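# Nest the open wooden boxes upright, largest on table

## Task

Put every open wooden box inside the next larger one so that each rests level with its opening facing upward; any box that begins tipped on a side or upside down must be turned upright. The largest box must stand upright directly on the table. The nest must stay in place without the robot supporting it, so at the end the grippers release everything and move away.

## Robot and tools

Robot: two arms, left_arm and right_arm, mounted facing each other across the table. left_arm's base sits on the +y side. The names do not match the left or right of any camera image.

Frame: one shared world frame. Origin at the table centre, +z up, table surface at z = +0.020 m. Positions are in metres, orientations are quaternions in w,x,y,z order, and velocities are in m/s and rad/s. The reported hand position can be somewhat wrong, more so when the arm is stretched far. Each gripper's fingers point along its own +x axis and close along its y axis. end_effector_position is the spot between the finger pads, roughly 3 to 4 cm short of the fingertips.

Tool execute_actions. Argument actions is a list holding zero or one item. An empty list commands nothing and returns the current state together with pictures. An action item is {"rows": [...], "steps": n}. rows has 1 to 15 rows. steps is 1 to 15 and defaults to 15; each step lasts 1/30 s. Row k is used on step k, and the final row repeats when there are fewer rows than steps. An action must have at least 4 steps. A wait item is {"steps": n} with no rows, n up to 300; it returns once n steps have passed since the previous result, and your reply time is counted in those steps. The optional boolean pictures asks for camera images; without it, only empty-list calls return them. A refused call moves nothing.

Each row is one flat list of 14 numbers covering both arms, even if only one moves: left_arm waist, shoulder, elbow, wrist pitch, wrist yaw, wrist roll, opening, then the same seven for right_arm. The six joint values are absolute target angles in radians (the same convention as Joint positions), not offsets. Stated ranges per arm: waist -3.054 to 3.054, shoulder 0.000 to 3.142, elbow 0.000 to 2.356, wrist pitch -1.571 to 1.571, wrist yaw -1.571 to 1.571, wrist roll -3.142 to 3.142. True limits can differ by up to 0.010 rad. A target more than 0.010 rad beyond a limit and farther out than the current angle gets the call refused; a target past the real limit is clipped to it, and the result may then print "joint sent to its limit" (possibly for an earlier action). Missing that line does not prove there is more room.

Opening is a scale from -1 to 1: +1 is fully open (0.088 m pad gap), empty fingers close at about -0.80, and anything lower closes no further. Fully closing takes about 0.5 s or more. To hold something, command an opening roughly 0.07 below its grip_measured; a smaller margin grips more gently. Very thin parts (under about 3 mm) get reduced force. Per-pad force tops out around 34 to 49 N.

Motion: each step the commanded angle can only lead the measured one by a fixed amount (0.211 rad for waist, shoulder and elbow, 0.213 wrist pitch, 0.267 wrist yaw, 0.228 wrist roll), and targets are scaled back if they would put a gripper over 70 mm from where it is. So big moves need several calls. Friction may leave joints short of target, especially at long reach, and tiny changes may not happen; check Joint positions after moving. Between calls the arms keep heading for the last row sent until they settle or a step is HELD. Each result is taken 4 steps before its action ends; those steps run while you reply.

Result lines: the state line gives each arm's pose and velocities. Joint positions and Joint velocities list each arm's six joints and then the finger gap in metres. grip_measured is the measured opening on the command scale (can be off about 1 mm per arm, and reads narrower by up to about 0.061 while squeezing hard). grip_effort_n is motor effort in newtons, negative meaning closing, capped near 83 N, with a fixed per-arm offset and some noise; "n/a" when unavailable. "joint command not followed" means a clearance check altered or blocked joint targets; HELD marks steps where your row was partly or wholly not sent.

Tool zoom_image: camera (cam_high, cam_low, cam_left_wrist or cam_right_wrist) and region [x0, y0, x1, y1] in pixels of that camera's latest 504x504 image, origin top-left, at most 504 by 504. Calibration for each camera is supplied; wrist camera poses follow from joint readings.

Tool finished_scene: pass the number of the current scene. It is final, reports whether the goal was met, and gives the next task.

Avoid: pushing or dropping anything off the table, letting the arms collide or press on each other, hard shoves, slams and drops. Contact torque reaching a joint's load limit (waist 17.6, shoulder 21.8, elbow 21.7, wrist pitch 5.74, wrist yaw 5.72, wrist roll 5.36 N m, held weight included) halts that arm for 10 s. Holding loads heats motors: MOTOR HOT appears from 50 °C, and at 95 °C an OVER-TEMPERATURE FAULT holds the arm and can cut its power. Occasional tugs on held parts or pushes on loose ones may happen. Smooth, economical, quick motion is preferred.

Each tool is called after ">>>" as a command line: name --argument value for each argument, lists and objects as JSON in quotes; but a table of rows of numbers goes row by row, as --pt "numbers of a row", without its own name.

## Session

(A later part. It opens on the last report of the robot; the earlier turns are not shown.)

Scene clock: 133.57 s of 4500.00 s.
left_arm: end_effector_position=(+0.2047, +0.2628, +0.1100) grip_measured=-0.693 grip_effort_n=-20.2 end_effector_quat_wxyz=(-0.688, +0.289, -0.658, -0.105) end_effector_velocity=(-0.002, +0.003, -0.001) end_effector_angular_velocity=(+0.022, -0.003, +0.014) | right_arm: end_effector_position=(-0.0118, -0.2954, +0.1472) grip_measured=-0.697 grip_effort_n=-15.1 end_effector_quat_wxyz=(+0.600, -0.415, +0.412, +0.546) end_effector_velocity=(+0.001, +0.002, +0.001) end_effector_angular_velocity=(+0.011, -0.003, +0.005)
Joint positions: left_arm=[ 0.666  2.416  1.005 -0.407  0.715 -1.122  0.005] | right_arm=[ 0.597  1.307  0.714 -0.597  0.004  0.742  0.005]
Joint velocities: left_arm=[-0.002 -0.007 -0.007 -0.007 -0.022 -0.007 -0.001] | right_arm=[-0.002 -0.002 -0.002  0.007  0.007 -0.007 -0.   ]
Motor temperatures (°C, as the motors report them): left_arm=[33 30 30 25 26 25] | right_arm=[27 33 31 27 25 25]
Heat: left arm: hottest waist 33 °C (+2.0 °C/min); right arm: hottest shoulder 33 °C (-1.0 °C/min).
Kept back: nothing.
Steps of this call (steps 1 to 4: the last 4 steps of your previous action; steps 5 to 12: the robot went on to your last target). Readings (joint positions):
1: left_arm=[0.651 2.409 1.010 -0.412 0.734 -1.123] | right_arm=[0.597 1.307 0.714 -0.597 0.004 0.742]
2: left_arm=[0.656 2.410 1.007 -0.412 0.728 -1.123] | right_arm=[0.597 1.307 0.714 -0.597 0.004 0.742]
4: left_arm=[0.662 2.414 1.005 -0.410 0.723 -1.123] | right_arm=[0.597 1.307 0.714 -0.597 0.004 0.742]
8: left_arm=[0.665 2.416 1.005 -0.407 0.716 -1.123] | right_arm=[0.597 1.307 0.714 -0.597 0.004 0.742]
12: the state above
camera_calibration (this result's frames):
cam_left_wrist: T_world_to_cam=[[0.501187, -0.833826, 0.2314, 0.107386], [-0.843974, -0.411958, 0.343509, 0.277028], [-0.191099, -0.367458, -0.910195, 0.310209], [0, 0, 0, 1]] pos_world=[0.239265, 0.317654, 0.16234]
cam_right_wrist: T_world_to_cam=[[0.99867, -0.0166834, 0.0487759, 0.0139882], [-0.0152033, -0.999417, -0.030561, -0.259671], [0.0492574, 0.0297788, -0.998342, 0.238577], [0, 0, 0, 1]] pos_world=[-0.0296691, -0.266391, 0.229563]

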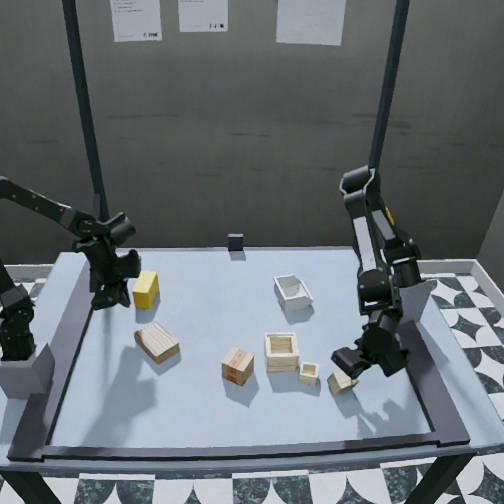

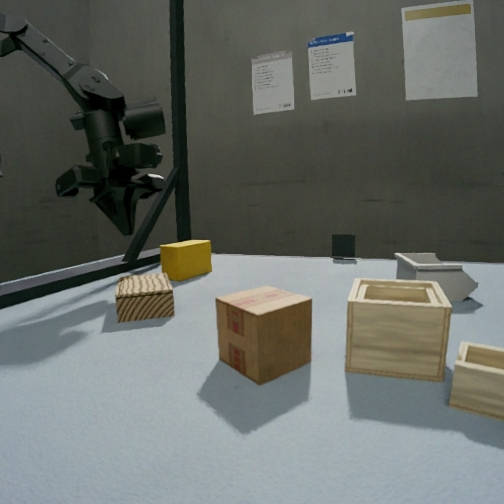

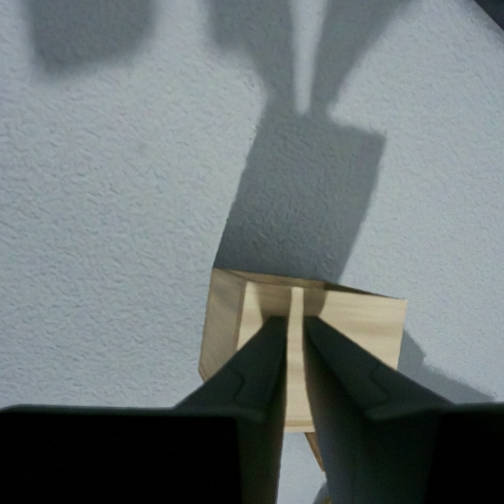

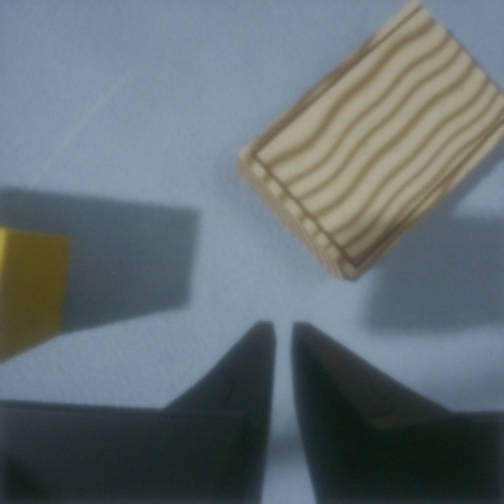

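>>> execute_actions --actions '[{"rows":[[0.62,2.25,1.07,-0.62,0.72,-1.12,0.9,0.6,1.3,0.7,-0.6,0.0,0.74,-0.7]],"steps":15}]'

>>> execute_actions --actions '[{"steps":10}]' --pictures true

>>> zoom_image --camera "cam_high" --region '[260,320,420,420]'

Scene clock: 134.10 s of 4500.00 s.
left_arm: end_effector_position=(+0.1763, +0.2308, +0.1466) grip_measured=+0.516 grip_effort_n=15.6 end_effector_quat_wxyz=(-0.691, +0.265, -0.665, -0.100) end_effector_velocity=(-0.014, +0.006, +0.015) end_effector_angular_velocity=(+0.013, +0.032, +0.041) | right_arm: end_effector_position=(-0.0118, -0.2954, +0.1472) grip_measured=-0.697 grip_effort_n=-15.1 end_effector_quat_wxyz=(+0.600, -0.415, +0.412, +0.546) end_effector_velocity=(+0.001, -0.002, -0.000) end_effector_angular_velocity=(-0.010, -0.001, +0.004)
Joint positions: left_arm=[ 0.614  2.267  1.062 -0.605  0.719 -1.122  0.064] | right_arm=[ 0.597  1.307  0.714 -0.597  0.004  0.742  0.005]
Joint velocities: left_arm=[ 0.022 -0.051  0.002 -0.11  -0.007  0.007  0.175] | right_arm=[-0.002 -0.002 -0.002 -0.007 -0.007 -0.007 -0.   ]
Motor temperatures (°C, as the motors report them): left_arm=[33 30 30 25 26 25] | right_arm=[27 33 31 27 25 25]
Heat: left arm: hottest waist 33 °C (+2.0 °C/min); right arm: hottest shoulder 33 °C (-1.0 °C/min).
Steps of this call (steps 1 to 5: the robot went on to your last target; steps 6 to 16: the first 11 steps of this action). Readings (joint positions):
6: left_arm=[0.666 2.402 1.011 -0.423 0.715 -1.122] | right_arm=[0.597 1.307 0.714 -0.597 0.004 0.742]
7: left_arm=[0.659 2.385 1.022 -0.470 0.717 -1.122] | right_arm=[0.597 1.307 0.714 -0.597 0.004 0.742]
9: left_arm=[0.630 2.343 1.029 -0.540 0.717 -1.122] | right_arm=[0.597 1.307 0.714 -0.597 0.004 0.742]
13: left_arm=[0.611 2.283 1.055 -0.588 0.719 -1.122] | right_arm=[0.597 1.307 0.714 -0.597 0.004 0.742]
16: the state above

Scene clock: 134.43 s of 4500.00 s.
left_arm: end_effector_position=(+0.1746, +0.2316, +0.1473) grip_measured=+0.891 grip_effort_n=15.6 end_effector_quat_wxyz=(-0.689, +0.265, -0.667, -0.104) end_effector_velocity=(-0.005, +0.001, -0.001) end_effector_angular_velocity=(+0.015, +0.015, +0.027) | right_arm: end_effector_position=(-0.0118, -0.2954, +0.1472) grip_measured=-0.697 grip_effort_n=-16.0 end_effector_quat_wxyz=(+0.600, -0.415, +0.412, +0.546) end_effector_velocity=(+0.002, +0.000, +0.001) end_effector_angular_velocity=(+0.002, -0.014, +0.016)
Joint positions: left_arm=[ 0.616  2.264  1.062 -0.618  0.719 -1.122  0.083] | right_arm=[ 0.597  1.307  0.714 -0.597  0.004  0.742  0.005]
Joint velocities: left_arm=[-0.007 -0.007 -0.002 -0.022 -0.007 -0.022  0.002] | right_arm=[-0.002 -0.002  0.002 -0.007  0.007 -0.022 -0.   ]
Motor temperatures (°C, as the motors report them): left_arm=[33 30 30 25 26 25] | right_arm=[27 33 31 27 25 25]
Heat: left arm: hottest waist 33 °C (+2.0 °C/min); right arm: hottest shoulder 33 °C (-1.0 °C/min).
Kept back: nothing.
Steps of this call (steps 1 to 4: the last 4 steps of your previous action; steps 5 to 10: the robot went on to your last target). Readings (joint positions):
1: left_arm=[0.615 2.266 1.062 -0.609 0.719 -1.122] | right_arm=[0.597 1.307 0.714 -0.597 0.004 0.742]
2: left_arm=[0.616 2.266 1.062 -0.612 0.719 -1.122] | right_arm=[0.597 1.307 0.714 -0.597 0.004 0.742]
4: left_arm=[0.616 2.266 1.062 -0.615 0.719 -1.122] | right_arm=[0.597 1.307 0.714 -0.597 0.004 0.742]
8: left_arm=[0.616 2.264 1.062 -0.617 0.719 -1.122] | right_arm=[0.597 1.307 0.714 -0.597 0.004 0.742]
10: the state above
camera_calibration (this result's frames):
cam_left_wrist: T_world_to_cam=[[0.472222, -0.858401, 0.200386, 0.103123], [-0.854243, -0.389575, 0.344237, 0.222429], [-0.217428, -0.333735, -0.917249, 0.324789], [0, 0, 0, 1]] pos_world=[0.21193, 0.283567, 0.20068]
cam_right_wrist: T_world_to_cam=[[0.99867, -0.0166834, 0.0487759, 0.0139882], [-0.0152033, -0.999417, -0.030561, -0.259671], [0.0492574, 0.0297788, -0.998342, 0.238577], [0, 0, 0, 1]] pos_world=[-0.0296691, -0.266391, 0.229563]

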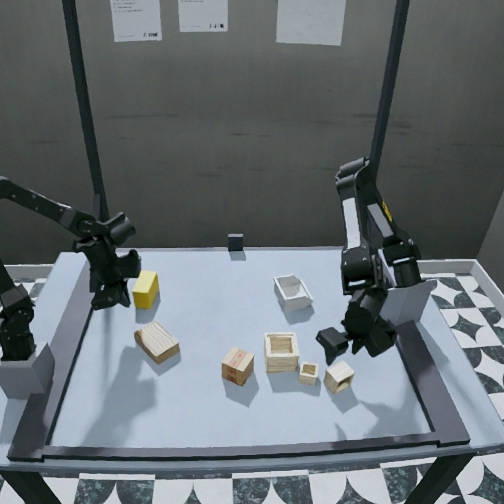

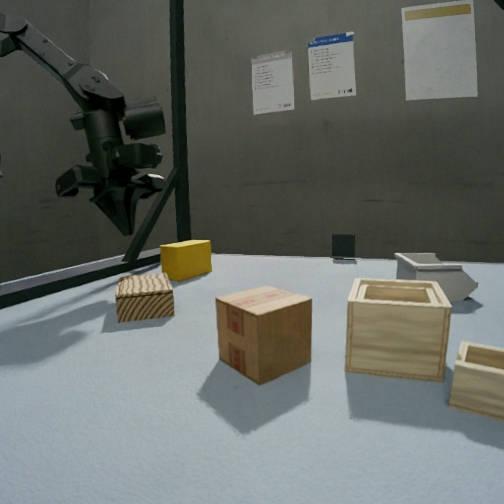

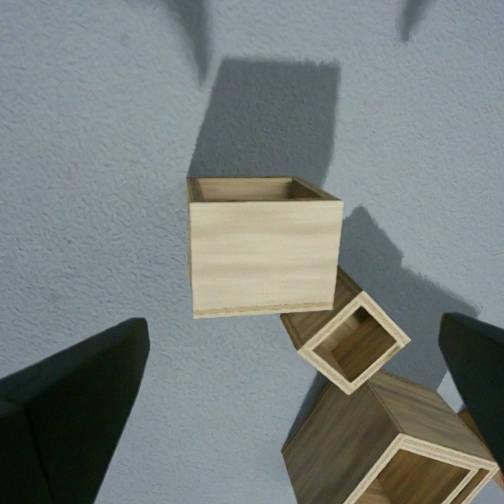

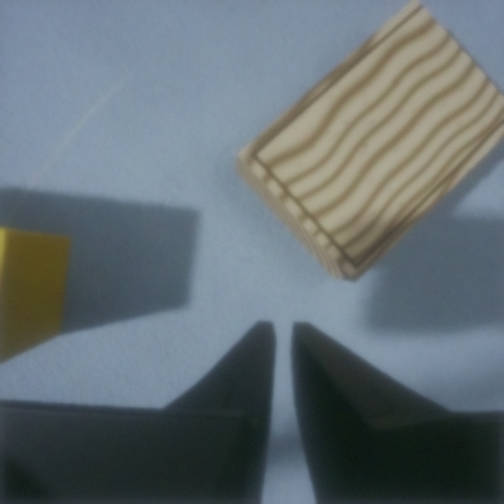

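Region (260, 320, 420, 420) of cam_high's 504x504 image, scaled by 3.150, with more detail than that image has; it fills the top 315 rows of this view, and the rest is white.

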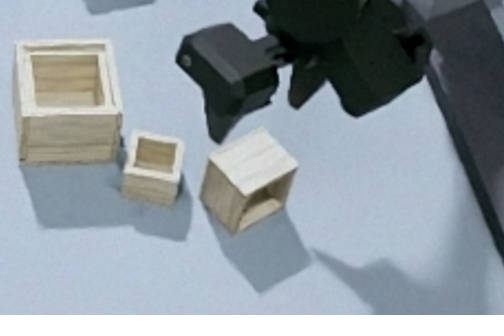

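>>> execute_actions --actions '[{"rows":[[0.52,2.33,1.0,-0.45,0.72,-1.12,0.9,0.6,1.3,0.7,-0.6,0.0,0.74,-0.7]],"steps":15}]'

>>> execute_actions --actions '[{"steps":8}]' --pictures true

Scene clock: 135.03 s of 4500.00 s.
left_arm: end_effector_position=(+0.1708, +0.2275, +0.1077) grip_measured=+0.897 grip_effort_n=15.6 end_effector_quat_wxyz=(-0.702, +0.220, -0.673, -0.083) end_effector_velocity=(+0.013, -0.009, +0.001) end_effector_angular_velocity=(-0.031, -0.068, -0.060) | right_arm: end_effector_position=(-0.0118, -0.2954, +0.1472) grip_measured=-0.697 grip_effort_n=-16.0 end_effector_quat_wxyz=(+0.600, -0.415, +0.412, +0.546) end_effector_velocity=(+0.002, +0.000, +0.000) end_effector_angular_velocity=(-0.001, -0.012, +0.001)
Joint positions: left_arm=[ 0.522  2.319  1.007 -0.462  0.719 -1.122  0.083] | right_arm=[ 0.597  1.307  0.714 -0.597  0.004  0.742  0.005]
Joint velocities: left_arm=[-0.002  0.002 -0.002  0.095 -0.007  0.007 -0.   ] | right_arm=[-0.002  0.002  0.002 -0.007  0.007 -0.007 -0.   ]
Motor temperatures (°C, as the motors report them): left_arm=[33 30 30 25 26 25] | right_arm=[27 33 31 27 25 25]
Heat: left arm: hottest waist 33 °C (+2.0 °C/min); right arm: hottest shoulder 33 °C (-1.0 °C/min).
Steps of this call (steps 1 to 7: the robot went on to your last target; steps 8 to 18: the first 11 steps of this action). Readings (joint positions):
8: left_arm=[0.613 2.266 1.058 -0.604 0.719 -1.122] | right_arm=[0.597 1.307 0.714 -0.597 0.004 0.742]
9: left_arm=[0.601 2.270 1.048 -0.562 0.719 -1.122] | right_arm=[0.597 1.307 0.714 -0.597 0.004 0.742]
11: left_arm=[0.566 2.288 1.036 -0.512 0.719 -1.122] | right_arm=[0.597 1.307 0.714 -0.597 0.004 0.742]
15: left_arm=[0.524 2.315 1.011 -0.476 0.719 -1.122] | right_arm=[0.597 1.307 0.714 -0.597 0.004 0.742]
18: the state above

Scene clock: 135.30 s of 4500.00 s.
left_arm: end_effector_position=(+0.1718, +0.2270, +0.1075) grip_measured=+0.897 grip_effort_n=15.6 end_effector_quat_wxyz=(-0.703, +0.220, -0.671, -0.080) end_effector_velocity=(-0.000, -0.001, -0.001) end_effector_angular_velocity=(+0.006, -0.007, -0.001) | right_arm: end_effector_position=(-0.0118, -0.2954, +0.1472) grip_measured=-0.697 grip_effort_n=-16.0 end_effector_quat_wxyz=(+0.600, -0.415, +0.412, +0.546) end_effector_velocity=(+0.003, -0.002, -0.001) end_effector_angular_velocity=(-0.013, -0.009, +0.012)
Joint positions: left_arm=[ 0.522  2.32   1.006 -0.453  0.719 -1.122  0.083] | right_arm=[ 0.597  1.307  0.714 -0.597  0.004  0.742  0.005]
Joint velocities: left_arm=[-0.007 -0.002 -0.002  0.007 -0.007 -0.007 -0.   ] | right_arm=[-0.007 -0.002 -0.007 -0.007 -0.007 -0.022 -0.   ]
Motor temperatures (°C, as the motors report them): left_arm=[33 30 30 25 26 25] | right_arm=[27 33 31 27 25 25]
Heat: left arm: hottest waist 33 °C (+2.0 °C/min); right arm: hottest shoulder 33 °C (-1.0 °C/min).
Kept back: nothing.
Steps of this call (steps 1 to 4: the last 4 steps of your previous action; steps 5 to 8: the robot went on to your last target). Readings (joint positions):
1: left_arm=[0.522 2.319 1.007 -0.459 0.719 -1.122] | right_arm=[0.597 1.307 0.714 -0.597 0.004 0.742]
2: left_arm=[0.522 2.319 1.007 -0.457 0.719 -1.122] | right_arm=[0.597 1.307 0.714 -0.597 0.004 0.742]
4: left_arm=[0.522 2.319 1.007 -0.455 0.719 -1.122] | right_arm=[0.597 1.307 0.714 -0.597 0.004 0.742]
8: the state above
camera_calibration (this result's frames):
cam_left_wrist: T_world_to_cam=[[0.38184, -0.907854, 0.173203, 0.13812], [-0.894292, -0.315615, 0.317222, 0.22491], [-0.233326, -0.276022, -0.932401, 0.277433], [0, 0, 0, 1]] pos_world=[0.213127, 0.272956, 0.163409]
cam_right_wrist: T_world_to_cam=[[0.99867, -0.0166834, 0.0487759, 0.0139882], [-0.0152033, -0.999417, -0.030561, -0.259671], [0.0492574, 0.0297788, -0.998342, 0.238577], [0, 0, 0, 1]] pos_world=[-0.0296691, -0.266391, 0.229563]

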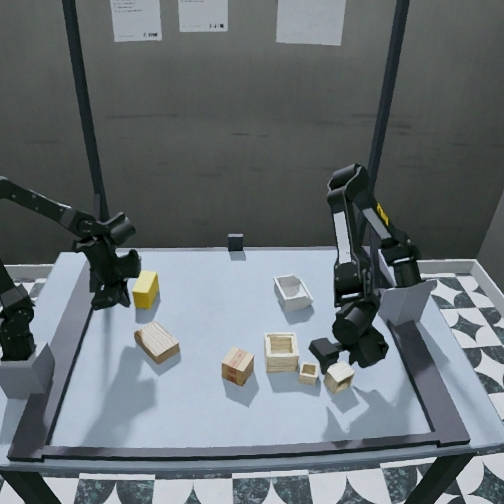

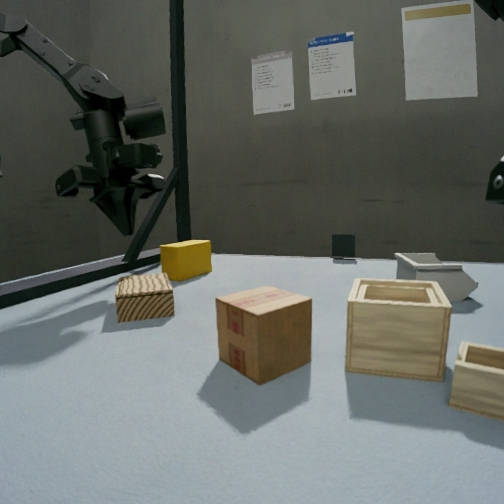

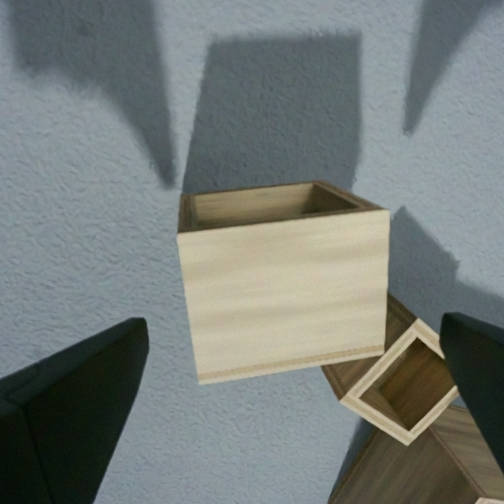

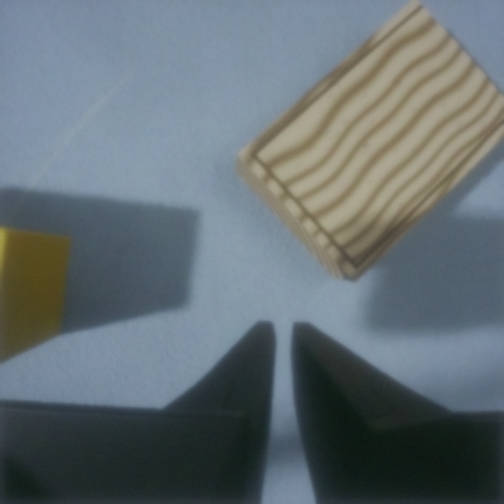

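>>> execute_actions --actions '[{"rows":[[0.45,2.40,0.95,-0.31,0.72,-1.19,0.45,0.6,1.3,0.7,-0.6,0.0,0.74,-0.7]],"steps":15}]'

>>> execute_actions --actions '[{"steps":8}]' --pictures true

Scene clock: 135.83 s of 4500.00 s.
left_arm: end_effector_position=(+0.1673, +0.2332, +0.0705) grip_measured=+0.479 grip_effort_n=-18.4 end_effector_quat_wxyz=(-0.701, +0.207, -0.676, -0.093) end_effector_velocity=(+0.012, -0.009, +0.003) end_effector_angular_velocity=(-0.026, -0.062, +0.001) | right_arm: end_effector_position=(-0.0118, -0.2954, +0.1472) grip_measured=-0.697 grip_effort_n=-15.6 end_effector_quat_wxyz=(+0.600, -0.415, +0.412, +0.546) end_effector_velocity=(-0.002, -0.000, -0.000) end_effector_angular_velocity=(-0.000, +0.007, +0.013)
Joint positions: left_arm=[ 0.451  2.389  0.955 -0.319  0.719 -1.183  0.062] | right_arm=[ 0.597  1.307  0.714 -0.597  0.004  0.742  0.005]
Joint velocities: left_arm=[-0.002 -0.007 -0.002  0.081 -0.022 -0.051 -0.01 ] | right_arm=[ 0.002 -0.002 -0.002  0.007 -0.007 -0.007 -0.   ]
Motor temperatures (°C, as the motors report them): left_arm=[33 30 30 25 26 25] | right_arm=[27 33 31 27 25 25]
Heat: left arm: hottest waist 33 °C (+2.0 °C/min); right arm: hottest shoulder 33 °C (-1.0 °C/min).
Steps of this call (steps 1 to 5: the robot went on to your last target; steps 6 to 16: the first 11 steps of this action). Readings (joint positions):
6: left_arm=[0.519 2.325 1.000 -0.437 0.719 -1.129] | right_arm=[0.597 1.307 0.714 -0.597 0.004 0.742]
7: left_arm=[0.510 2.334 0.992 -0.400 0.719 -1.141] | right_arm=[0.597 1.307 0.714 -0.597 0.004 0.742]
9: left_arm=[0.482 2.358 0.981 -0.362 0.719 -1.160] | right_arm=[0.597 1.307 0.714 -0.597 0.004 0.742]
13: left_arm=[0.453 2.387 0.957 -0.332 0.719 -1.178] | right_arm=[0.597 1.307 0.714 -0.597 0.004 0.742]
16: the state above

Scene clock: 136.10 s of 4500.00 s.
left_arm: end_effector_position=(+0.1681, +0.2327, +0.0705) grip_measured=+0.456 grip_effort_n=-18.4 end_effector_quat_wxyz=(-0.702, +0.208, -0.675, -0.092) end_effector_velocity=(-0.000, +0.001, -0.001) end_effector_angular_velocity=(+0.011, -0.001, -0.003) | right_arm: end_effector_position=(-0.0118, -0.2954, +0.1472) grip_measured=-0.697 grip_effort_n=-15.1 end_effector_quat_wxyz=(+0.600, -0.415, +0.412, +0.546) end_effector_velocity=(-0.001, +0.000, +0.000) end_effector_angular_velocity=(+0.000, +0.003, +0.022)
Joint positions: left_arm=[ 0.451  2.39   0.955 -0.312  0.719 -1.186  0.061] | right_arm=[ 0.597  1.307  0.714 -0.597  0.004  0.742  0.005]
Joint velocities: left_arm=[-0.002  0.002  0.002 -0.007 -0.007  0.007 -0.001] | right_arm=[-0.002 -0.002 -0.002  0.007 -0.007 -0.022 -0.   ]
Motor temperatures (°C, as the motors report them): left_arm=[33 30 30 25 26 25] | right_arm=[27 33 31 27 25 25]
Heat: left arm: hottest waist 33 °C (+2.0 °C/min); right arm: hottest shoulder 33 °C (-1.0 °C/min).
Kept back: nothing.
Steps of this call (steps 1 to 4: the last 4 steps of your previous action; steps 5 to 8: the robot went on to your last target). Readings (joint positions):
1: left_arm=[0.451 2.389 0.955 -0.317 0.719 -1.184] | right_arm=[0.597 1.307 0.714 -0.597 0.004 0.742]
2: left_arm=[0.451 2.389 0.955 -0.316 0.719 -1.184] | right_arm=[0.597 1.307 0.714 -0.597 0.004 0.742]
4: left_arm=[0.451 2.389 0.955 -0.315 0.719 -1.186] | right_arm=[0.597 1.307 0.714 -0.597 0.004 0.742]
8: the state above
camera_calibration (this result's frames):
cam_left_wrist: T_world_to_cam=[[0.38331, -0.912886, 0.140404, 0.154366], [-0.889965, -0.324389, 0.320522, 0.236289], [-0.247054, -0.247814, -0.936778, 0.239663], [0, 0, 0, 1]] pos_world=[0.210329, 0.27696, 0.127101]
cam_right_wrist: T_world_to_cam=[[0.99867, -0.0166834, 0.0487759, 0.0139882], [-0.0152033, -0.999417, -0.030561, -0.259671], [0.0492574, 0.0297788, -0.998342, 0.238577], [0, 0, 0, 1]] pos_world=[-0.0296691, -0.266391, 0.229563]

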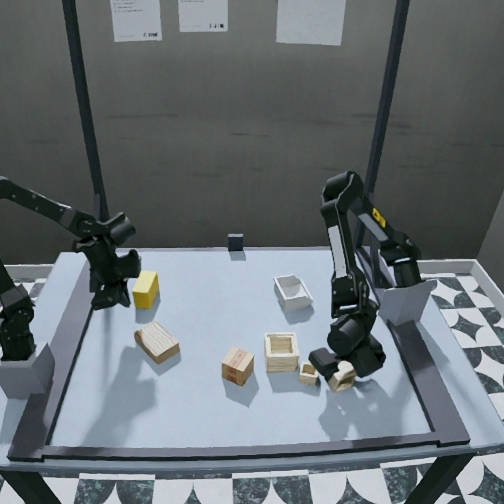

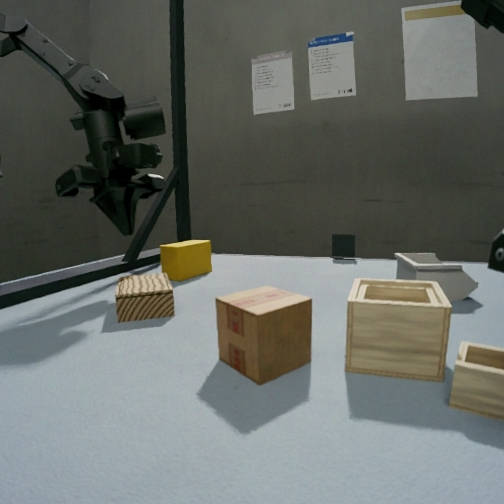

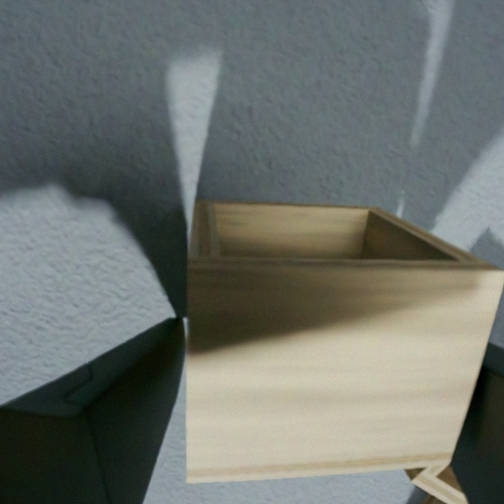

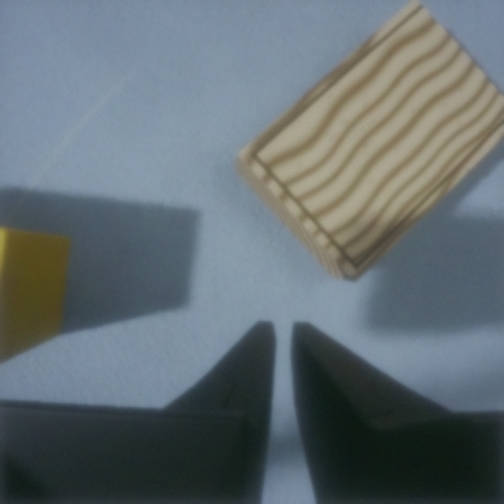

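Box is between the fingers. Grip.

>>> execute_actions --actions '[{"rows":[[0.45,2.40,0.95,-0.31,0.72,-1.19,-0.3,0.6,1.3,0.7,-0.6,0.0,0.74,-0.7]],"steps":15}]'

>>> execute_actions --actions '[{"rows":[[0.55,2.28,1.02,-0.50,0.72,-1.19,-0.3,0.6,1.3,0.7,-0.6,0.0,0.74,-0.7]],"steps":15}]' --pictures true

Scene clock: 136.57 s of 4500.00 s.
left_arm: end_effector_position=(+0.1689, +0.2327, +0.0707) grip_measured=+0.281 grip_effort_n=-83.5 end_effector_quat_wxyz=(-0.702, +0.209, -0.675, -0.091) end_effector_velocity=(+0.002, +0.000, +0.001) end_effector_angular_velocity=(+0.011, -0.021, +0.002) | right_arm: end_effector_position=(-0.0118, -0.2954, +0.1472) grip_measured=-0.697 grip_effort_n=-15.6 end_effector_quat_wxyz=(+0.600, -0.415, +0.412, +0.546) end_effector_velocity=(+0.006, -0.004, -0.001) end_effector_angular_velocity=(-0.013, -0.025, +0.012)
Joint positions: left_arm=[ 0.453  2.391  0.955 -0.309  0.719 -1.187  0.053] | right_arm=[ 0.597  1.307  0.714 -0.597  0.004  0.742  0.005]
Joint velocities: left_arm=[-0.002 -0.007 -0.002  0.007 -0.022 -0.007 -0.   ] | right_arm=[-0.002 -0.007 -0.007 -0.022  0.007 -0.022 -0.   ]
Motor temperatures (°C, as the motors report them): left_arm=[33 30 30 25 26 25] | right_arm=[27 33 31 27 25 25]
Heat: left arm: hottest waist 33 °C (+2.0 °C/min); right arm: hottest shoulder 33 °C (-1.0 °C/min).
Steps of this call (steps 1 to 3: the robot went on to your last target; steps 4 to 14: the first 11 steps of this action). Readings (joint positions):
4: left_arm=[0.451 2.390 0.955 -0.312 0.719 -1.187] | right_arm=[0.597 1.307 0.714 -0.597 0.004 0.742]
5: left_arm=[0.451 2.390 0.955 -0.312 0.719 -1.187] | right_arm=[0.597 1.307 0.714 -0.597 0.004 0.742]
7: left_arm=[0.453 2.390 0.955 -0.309 0.718 -1.187] | right_arm=[0.597 1.307 0.714 -0.597 0.004 0.742]
11: left_arm=[0.453 2.391 0.955 -0.309 0.719 -1.187] | right_arm=[0.597 1.307 0.714 -0.597 0.004 0.742]
14: the state above

Scene clock: 137.07 s of 4500.00 s.
left_arm: end_effector_position=(+0.1718, +0.2260, +0.1192) grip_measured=+0.281 grip_effort_n=-83.5 end_effector_quat_wxyz=(-0.695, +0.253, -0.665, -0.103) end_effector_velocity=(-0.019, +0.016, -0.006) end_effector_angular_velocity=(+0.060, +0.089, +0.081) | right_arm: end_effector_position=(-0.0118, -0.2954, +0.1472) grip_measured=-0.697 grip_effort_n=-16.0 end_effector_quat_wxyz=(+0.600, -0.415, +0.412, +0.546) end_effector_velocity=(+0.000, -0.001, -0.001) end_effector_angular_velocity=(-0.003, +0.005, +0.007)
Joint positions: left_arm=[ 0.543  2.293  1.014 -0.487  0.719 -1.188  0.053] | right_arm=[ 0.597  1.307  0.714 -0.597  0.004  0.742  0.005]
Joint velocities: left_arm=[-0.002 -0.002 -0.007 -0.125 -0.007 -0.007 -0.   ] | right_arm=[-0.002 -0.002 -0.007  0.007 -0.007 -0.007 -0.   ]
Motor temperatures (°C, as the motors report them): left_arm=[33 30 30 25 26 25] | right_arm=[27 33 31 27 25 25]
Heat: left arm: hottest waist 33 °C (+2.0 °C/min); right arm: hottest shoulder 33 °C (-1.0 °C/min).
Steps of this call (steps 1 to 4: the last 4 steps of your previous action; steps 5 to 15: the first 11 steps of this action). Readings (joint positions):
5: left_arm=[0.455 2.385 0.960 -0.328 0.719 -1.187] | right_arm=[0.597 1.307 0.714 -0.597 0.004 0.742]
6: left_arm=[0.467 2.376 0.970 -0.377 0.719 -1.188] | right_arm=[0.597 1.307 0.714 -0.597 0.004 0.742]
8: left_arm=[0.501 2.346 0.979 -0.431 0.719 -1.188] | right_arm=[0.597 1.307 0.714 -0.597 0.004 0.742]
12: left_arm=[0.540 2.301 1.009 -0.471 0.719 -1.188] | right_arm=[0.597 1.307 0.714 -0.597 0.004 0.742]
15: the state above
camera_calibration (this result's frames):
cam_left_wrist: T_world_to_cam=[[0.454582, -0.870683, 0.187793, 0.112582], [-0.864092, -0.379934, 0.330143, 0.228743], [-0.216101, -0.312348, -0.925062, 0.292473], [0, 0, 0, 1]] pos_world=[0.209681, 0.276284, 0.173895]
cam_right_wrist: T_world_to_cam=[[0.99867, -0.0166834, 0.0487759, 0.0139882], [-0.0152033, -0.999417, -0.030561, -0.259671], [0.0492574, 0.0297788, -0.998342, 0.238577], [0, 0, 0, 1]] pos_world=[-0.0296691, -0.266391, 0.229563]

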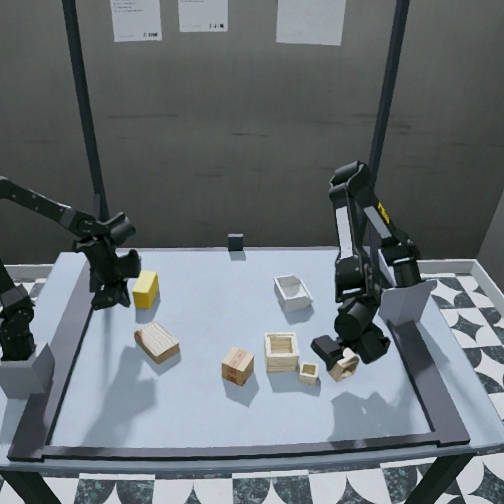

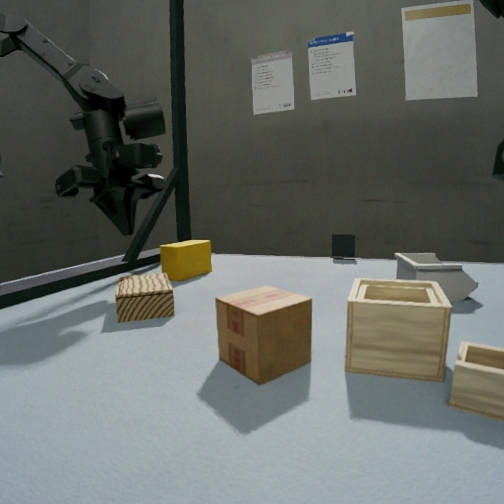

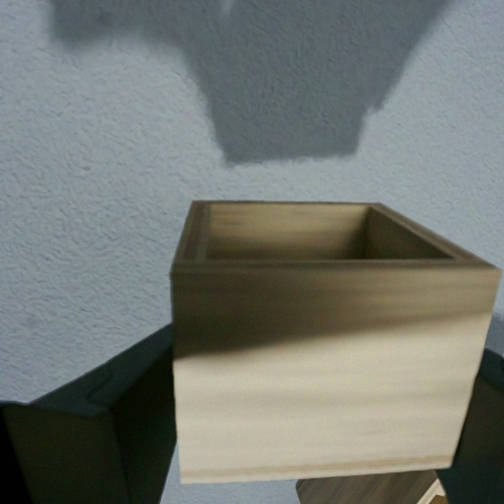

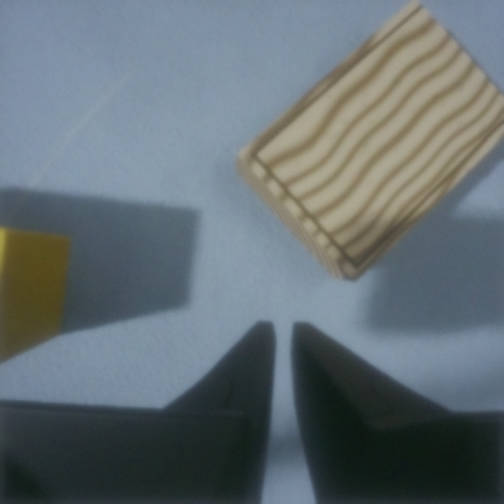

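>>> execute_actions --actions '[{"rows":[[0.344,1.9,0.95,-0.85,0.70,-0.2,-0.3,0.6,1.3,0.7,-0.6,0.0,0.74,-0.7]],"steps":15}]'

>>> execute_actions --actions '[{"rows":[[0.344,1.9,0.95,-0.3,0.70,0.72,-0.3,0.6,1.3,0.7,-0.6,0.0,0.74,-0.7]],"steps":15}]'

>>> execute_actions --actions '[{"rows":[[0.344,1.9,0.95,0.2,0.70,0.72,-0.3,0.6,1.3,0.7,-0.6,0.0,0.74,-0.7]],"steps":15}]'

>>> execute_actions --actions '[{"steps":15}]' --pictures true

Scene clock: 137.73 s of 4500.00 s.
left_arm: end_effector_position=(+0.0606, +0.2027, +0.1463) grip_measured=+0.280 grip_effort_n=-83.5 end_effector_quat_wxyz=(+0.716, +0.015, +0.696, -0.057) end_effector_velocity=(-0.076, -0.017, +0.080) end_effector_angular_velocity=(-0.025, -0.161, -1.505) | right_arm: end_effector_position=(-0.0118, -0.2954, +0.1472) grip_measured=-0.697 grip_effort_n=-16.0 end_effector_quat_wxyz=(+0.600, -0.415, +0.412, +0.546) end_effector_velocity=(+0.005, -0.002, -0.002) end_effector_angular_velocity=(-0.008, -0.018, -0.001)
Joint positions: left_arm=[ 0.35   1.942  0.963 -0.814  0.706 -0.701  0.053] | right_arm=[ 0.597  1.307  0.714 -0.597  0.004  0.742  0.005]
Joint velocities: left_arm=[-0.002 -0.418 -0.007 -0.286 -0.007  1.429  0.   ] | right_arm=[-0.002  0.002 -0.007 -0.007  0.007 -0.007  0.   ]
Motor temperatures (°C, as the motors report them): left_arm=[33 30 30 25 26 25] | right_arm=[27 33 31 27 25 25]
Heat: left arm: hottest waist 33 °C (+2.0 °C/min); right arm: hottest shoulder 33 °C (-1.0 °C/min).
Steps of this call (steps 1 to 4: the last 4 steps of your previous action; steps 5 to 9: the robot went on to your last target; steps 10 to 20: the first 11 steps of this action). Readings (joint positions):
10: left_arm=[0.540 2.281 1.012 -0.511 0.714 -1.167] | right_arm=[0.597 1.307 0.714 -0.597 0.004 0.742]
11: left_arm=[0.519 2.259 1.004 -0.551 0.706 -1.125] | right_arm=[0.597 1.307 0.714 -0.597 0.004 0.742]
13: left_arm=[0.452 2.185 0.981 -0.639 0.706 -1.042] | right_arm=[0.597 1.307 0.714 -0.597 0.004 0.742]
17: left_arm=[0.360 2.017 0.963 -0.778 0.706 -0.848] | right_arm=[0.597 1.307 0.714 -0.597 0.004 0.742]
20: the state above

Scene clock: 138.23 s of 4500.00 s.
left_arm: end_effector_position=(+0.0991, +0.1414, +0.1664) grip_measured=+0.280 grip_effort_n=-83.5 end_effector_quat_wxyz=(+0.714, +0.313, +0.460, -0.425) end_effector_velocity=(+0.043, -0.103, +0.053) end_effector_angular_velocity=(-0.059, -0.834, -1.752) | right_arm: end_effector_position=(-0.0118, -0.2954, +0.1472) grip_measured=-0.697 grip_effort_n=-15.6 end_effector_quat_wxyz=(+0.600, -0.415, +0.412, +0.546) end_effector_velocity=(+0.000, -0.004, -0.001) end_effector_angular_velocity=(-0.019, +0.010, +0.007)
Joint positions: left_arm=[ 0.344  1.913  0.949 -0.386  0.703  0.028  0.053] | right_arm=[ 0.597  1.307  0.714 -0.597  0.004  0.742  0.005]
Joint velocities: left_arm=[-0.002 -0.032 -0.002  0.652  0.007  1.429 -0.   ] | right_arm=[-0.002 -0.007 -0.007 -0.007 -0.022 -0.007 -0.   ]
Motor temperatures (°C, as the motors report them): left_arm=[32 30 30 25 26 25] | right_arm=[27 33 31 27 25 25]
Heat: left arm: hottest waist 32 °C (+1.0 °C/min); right arm: hottest shoulder 33 °C (-1.0 °C/min).
Steps of this call (steps 1 to 4: the last 4 steps of your previous action; steps 5 to 15: the first 11 steps of this action). Readings (joint positions):
5: left_arm=[0.348 1.920 0.955 -0.824 0.704 -0.459] | right_arm=[0.597 1.307 0.714 -0.597 0.004 0.742]
6: left_arm=[0.346 1.919 0.949 -0.774 0.703 -0.410] | right_arm=[0.597 1.307 0.714 -0.597 0.004 0.742]
8: left_arm=[0.345 1.918 0.949 -0.677 0.703 -0.312] | right_arm=[0.597 1.307 0.714 -0.597 0.004 0.742]
12: left_arm=[0.344 1.913 0.949 -0.496 0.703 -0.118] | right_arm=[0.597 1.307 0.714 -0.597 0.004 0.742]
15: the state above

Scene clock: 138.73 s of 4500.00 s.
left_arm: end_effector_position=(+0.1178, +0.0670, +0.2163) grip_measured=+0.280 grip_effort_n=-83.5 end_effector_quat_wxyz=(+0.588, +0.551, +0.055, -0.590) end_effector_velocity=(-0.010, -0.098, +0.093) end_effector_angular_velocity=(-0.253, -0.627, -0.720) | right_arm: end_effector_position=(-0.0118, -0.2954, +0.1472) grip_measured=-0.697 grip_effort_n=-15.1 end_effector_quat_wxyz=(+0.600, -0.415, +0.412, +0.546) end_effector_velocity=(-0.001, -0.003, -0.001) end_effector_angular_velocity=(-0.019, +0.010, +0.007)
Joint positions: left_arm=[0.343 1.908 0.946 0.12  0.702 0.665 0.053] | right_arm=[ 0.597  1.307  0.714 -0.597  0.004  0.742  0.005]
Joint velocities: left_arm=[-0.002 -0.037  0.017  0.637  0.007  0.388 -0.   ] | right_arm=[-0.002 -0.002 -0.002 -0.007 -0.022 -0.007 -0.   ]
Motor temperatures (°C, as the motors report them): left_arm=[33 30 30 25 26 25] | right_arm=[27 33 31 27 25 25]
Heat: left arm: hottest waist 33 °C (+2.0 °C/min); right arm: hottest shoulder 33 °C (-1.0 °C/min).
Steps of this call (steps 1 to 4: the last 4 steps of your previous action; steps 5 to 15: the first 11 steps of this action). Readings (joint positions):
5: left_arm=[0.344 1.911 0.948 -0.308 0.703 0.271] | right_arm=[0.597 1.307 0.714 -0.597 0.004 0.742]
6: left_arm=[0.344 1.911 0.946 -0.260 0.703 0.319] | right_arm=[0.597 1.307 0.714 -0.597 0.004 0.742]
8: left_arm=[0.343 1.911 0.946 -0.166 0.702 0.417] | right_arm=[0.597 1.307 0.714 -0.597 0.004 0.742]
12: left_arm=[0.343 1.908 0.946 0.016 0.702 0.598] | right_arm=[0.597 1.307 0.714 -0.597 0.004 0.742]
15: the state above

Scene clock: 139.23 s of 4500.00 s.
left_arm: end_effector_position=(+0.1172, +0.0566, +0.2261) grip_measured=+0.280 grip_effort_n=-83.5 end_effector_quat_wxyz=(+0.571, +0.568, +0.002, -0.593) end_effector_velocity=(+0.002, -0.000, +0.001) end_effector_angular_velocity=(-0.002, -0.024, +0.004) | right_arm: end_effector_position=(-0.0118, -0.2954, +0.1472) grip_measured=-0.697 grip_effort_n=-15.6 end_effector_quat_wxyz=(+0.600, -0.415, +0.412, +0.546) end_effector_velocity=(-0.001, -0.002, -0.001) end_effector_angular_velocity=(-0.019, +0.010, +0.007)
Joint positions: left_arm=[0.343 1.907 0.947 0.196 0.702 0.716 0.053] | right_arm=[ 0.597  1.307  0.714 -0.597  0.004  0.742  0.005]
Joint velocities: left_arm=[-0.002 -0.002 -0.002  0.007 -0.022  0.007  0.   ] | right_arm=[-0.002  0.002  0.002 -0.007 -0.022 -0.007 -0.   ]
Motor temperatures (°C, as the motors report them): left_arm=[33 30 30 25 26 25] | right_arm=[27 33 31 27 25 25]
Heat: left arm: hottest waist 33 °C (+1.0 °C/min); right arm: hottest shoulder 33 °C (-1.0 °C/min).
Kept back: nothing.
Steps of this call (steps 1 to 4: the last 4 steps of your previous action; steps 5 to 15: the robot went on to your last target). Readings (joint positions):
1: left_arm=[0.343 1.907 0.947 0.139 0.702 0.677] | right_arm=[0.597 1.307 0.714 -0.597 0.004 0.742]
2: left_arm=[0.343 1.907 0.947 0.153 0.702 0.687] | right_arm=[0.597 1.307 0.714 -0.597 0.004 0.742]
4: left_arm=[0.343 1.907 0.947 0.170 0.702 0.699] | right_arm=[0.597 1.307 0.714 -0.597 0.004 0.742]
8: left_arm=[0.343 1.907 0.947 0.189 0.702 0.711] | right_arm=[0.597 1.307 0.714 -0.597 0.004 0.742]
15: the state above
camera_calibration (this result's frames):
cam_left_wrist: T_world_to_cam=[[-0.648999, 0.34846, -0.676295, 0.225563], [0.549314, 0.829651, -0.0996664, -0.0549988], [0.526359, -0.436182, -0.729857, 0.202429], [0, 0, 0, 1]] pos_world=[0.0700515, 0.0553258, 0.29481]
cam_right_wrist: T_world_to_cam=[[0.99867, -0.0166834, 0.0487759, 0.0139882], [-0.0152033, -0.999417, -0.030561, -0.259671], [0.0492574, 0.0297788, -0.998342, 0.238577], [0, 0, 0, 1]] pos_world=[-0.0296691, -0.266391, 0.229563]

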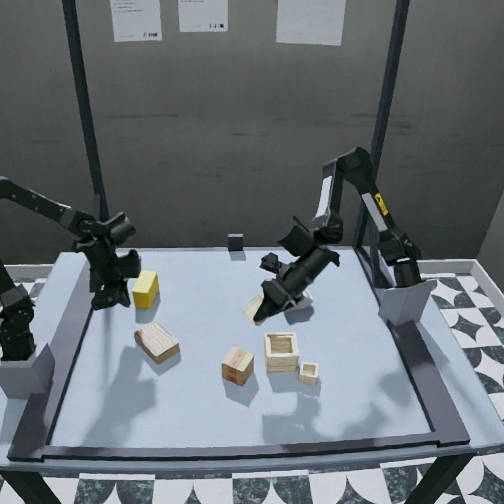

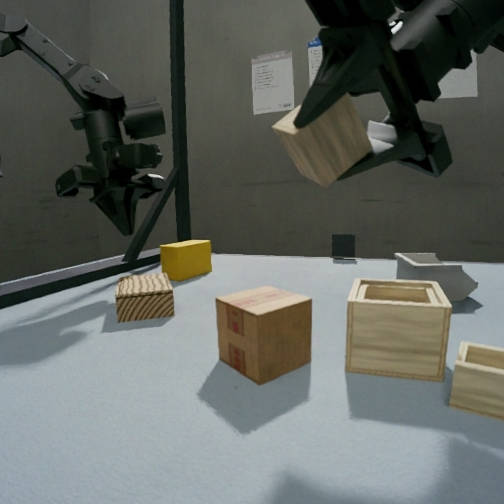

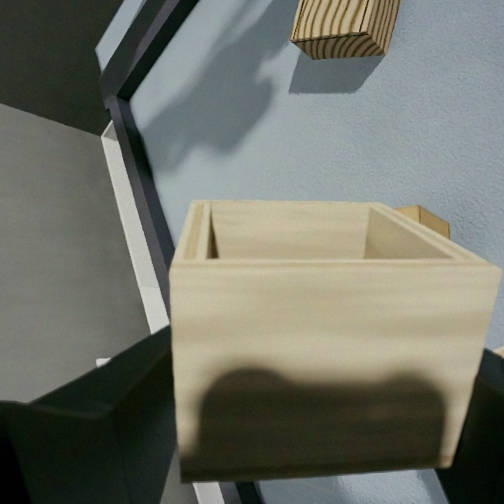

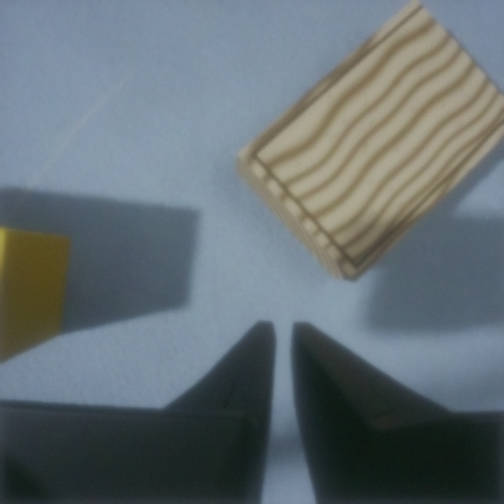

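>>> execute_actions --actions '[{"rows":[[0.344,1.9,0.95,0.2,0.70,-0.35,-0.3,0.6,1.3,0.7,-0.6,0.0,0.74,-0.7]],"steps":15}]'

>>> execute_actions --actions '[{"steps":18}]' --pictures true

Scene clock: 139.93 s of 4500.00 s.
left_arm: end_effector_position=(+0.1171, +0.0563, +0.2261) grip_measured=+0.280 grip_effort_n=-83.5 end_effector_quat_wxyz=(+0.696, +0.405, +0.151, -0.573) end_effector_velocity=(-0.002, +0.002, -0.003) end_effector_angular_velocity=(-0.419, +0.991, +0.994) | right_arm: end_effector_position=(-0.0118, -0.2954, +0.1472) grip_measured=-0.697 grip_effort_n=-15.6 end_effector_quat_wxyz=(+0.600, -0.415, +0.412, +0.546) end_effector_velocity=(-0.002, +0.002, +0.001) end_effector_angular_velocity=(+0.005, +0.010, +0.009)
Joint positions: left_arm=[0.343 1.907 0.947 0.198 0.702 0.206 0.053] | right_arm=[ 0.597  1.307  0.714 -0.597  0.004  0.742  0.005]
Joint velocities: left_arm=[-0.007 -0.007 -0.002 -0.022 -0.007 -1.458  0.   ] | right_arm=[-0.002 -0.002  0.002  0.007 -0.007 -0.007 -0.   ]
Motor temperatures (°C, as the motors report them): left_arm=[33 30 30 25 26 25] | right_arm=[27 33 31 27 25 25]
Heat: left arm: hottest waist 33 °C (+1.0 °C/min); right arm: hottest shoulder 33 °C (-1.0 °C/min).
Steps of this call (steps 1 to 10: the robot went on to your last target; steps 11 to 21: the first 11 steps of this action). Readings (joint positions):
11: left_arm=[0.343 1.907 0.947 0.198 0.702 0.694] | right_arm=[0.597 1.307 0.714 -0.597 0.004 0.742]
12: left_arm=[0.343 1.907 0.947 0.198 0.702 0.642] | right_arm=[0.597 1.307 0.714 -0.597 0.004 0.742]
14: left_arm=[0.343 1.907 0.947 0.198 0.702 0.545] | right_arm=[0.597 1.307 0.714 -0.597 0.004 0.742]
18: left_arm=[0.343 1.907 0.947 0.198 0.702 0.351] | right_arm=[0.597 1.307 0.714 -0.597 0.004 0.742]
21: the state above

Scene clock: 140.53 s of 4500.00 s.
left_arm: end_effector_position=(+0.1171, +0.0563, +0.2261) grip_measured=+0.280 grip_effort_n=-83.5 end_effector_quat_wxyz=(+0.779, +0.204, +0.299, -0.512) end_effector_velocity=(-0.002, +0.000, -0.002) end_effector_angular_velocity=(-0.023, +0.059, +0.046) | right_arm: end_effector_position=(-0.0118, -0.2954, +0.1472) grip_measured=-0.697 grip_effort_n=-16.0 end_effector_quat_wxyz=(+0.600, -0.415, +0.412, +0.546) end_effector_velocity=(+0.001, -0.002, +0.001) end_effector_angular_velocity=(-0.006, +0.002, +0.005)
Joint positions: left_arm=[ 0.343  1.907  0.947  0.198  0.702 -0.336  0.053] | right_arm=[ 0.597  1.307  0.714 -0.597  0.004  0.742  0.005]
Joint velocities: left_arm=[-0.002 -0.002 -0.007  0.007  0.007 -0.081 -0.   ] | right_arm=[-0.002 -0.007 -0.002 -0.007 -0.007 -0.007 -0.   ]
Motor temperatures (°C, as the motors report them): left_arm=[33 30 30 25 26 25] | right_arm=[27 33 31 27 25 25]
Heat: left arm: hottest waist 33 °C (+1.0 °C/min); right arm: hottest shoulder 33 °C (-1.0 °C/min).
Kept back: nothing.
Steps of this call (steps 1 to 4: the last 4 steps of your previous action; steps 5 to 18: the robot went on to your last target). Readings (joint positions):
1: left_arm=[0.343 1.907 0.947 0.198 0.702 0.157] | right_arm=[0.597 1.307 0.714 -0.597 0.004 0.742]
2: left_arm=[0.343 1.907 0.947 0.198 0.702 0.108] | right_arm=[0.597 1.307 0.714 -0.597 0.004 0.742]
4: left_arm=[0.343 1.907 0.947 0.198 0.702 0.010] | right_arm=[0.597 1.307 0.714 -0.597 0.004 0.742]
8: left_arm=[0.343 1.907 0.947 0.198 0.702 -0.183] | right_arm=[0.597 1.307 0.714 -0.597 0.004 0.742]
18: the state above
camera_calibration (this result's frames):
cam_left_wrist: T_world_to_cam=[[-0.918667, -0.391278, -0.0543262, 0.15819], [-0.32119, 0.819908, -0.473908, 0.132365], [0.229972, -0.417915, -0.878897, 0.269806], [0, 0, 0, 1]] pos_world=[0.12579, 0.0661257, 0.308454]
cam_right_wrist: T_world_to_cam=[[0.99867, -0.0166834, 0.0487759, 0.0139882], [-0.0152033, -0.999417, -0.030561, -0.259671], [0.0492574, 0.0297788, -0.998342, 0.238577], [0, 0, 0, 1]] pos_world=[-0.0296691, -0.266391, 0.229563]

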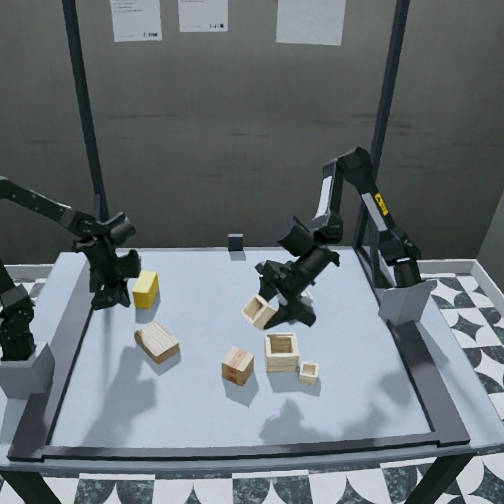

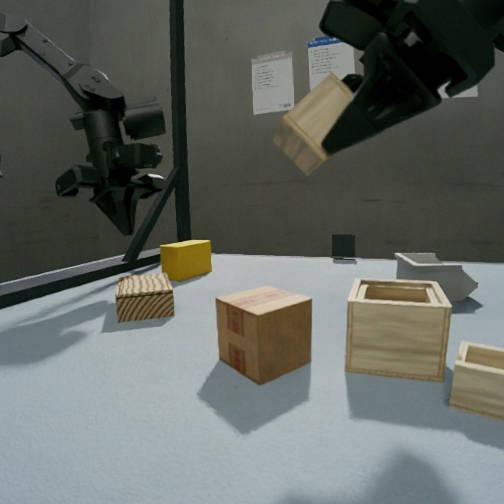

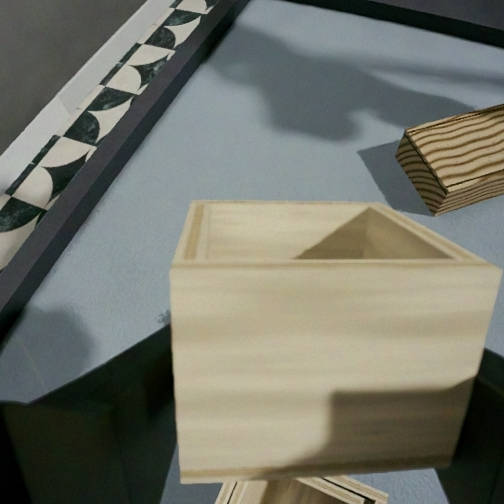

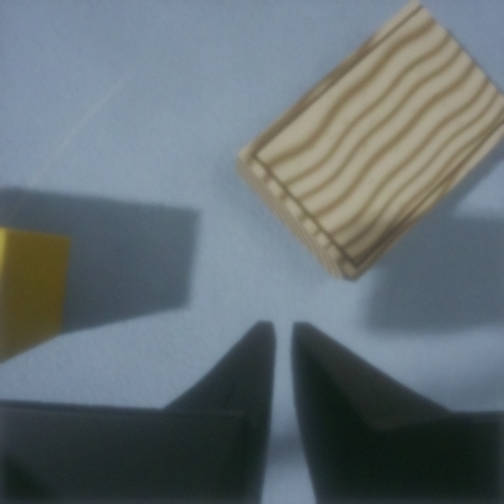

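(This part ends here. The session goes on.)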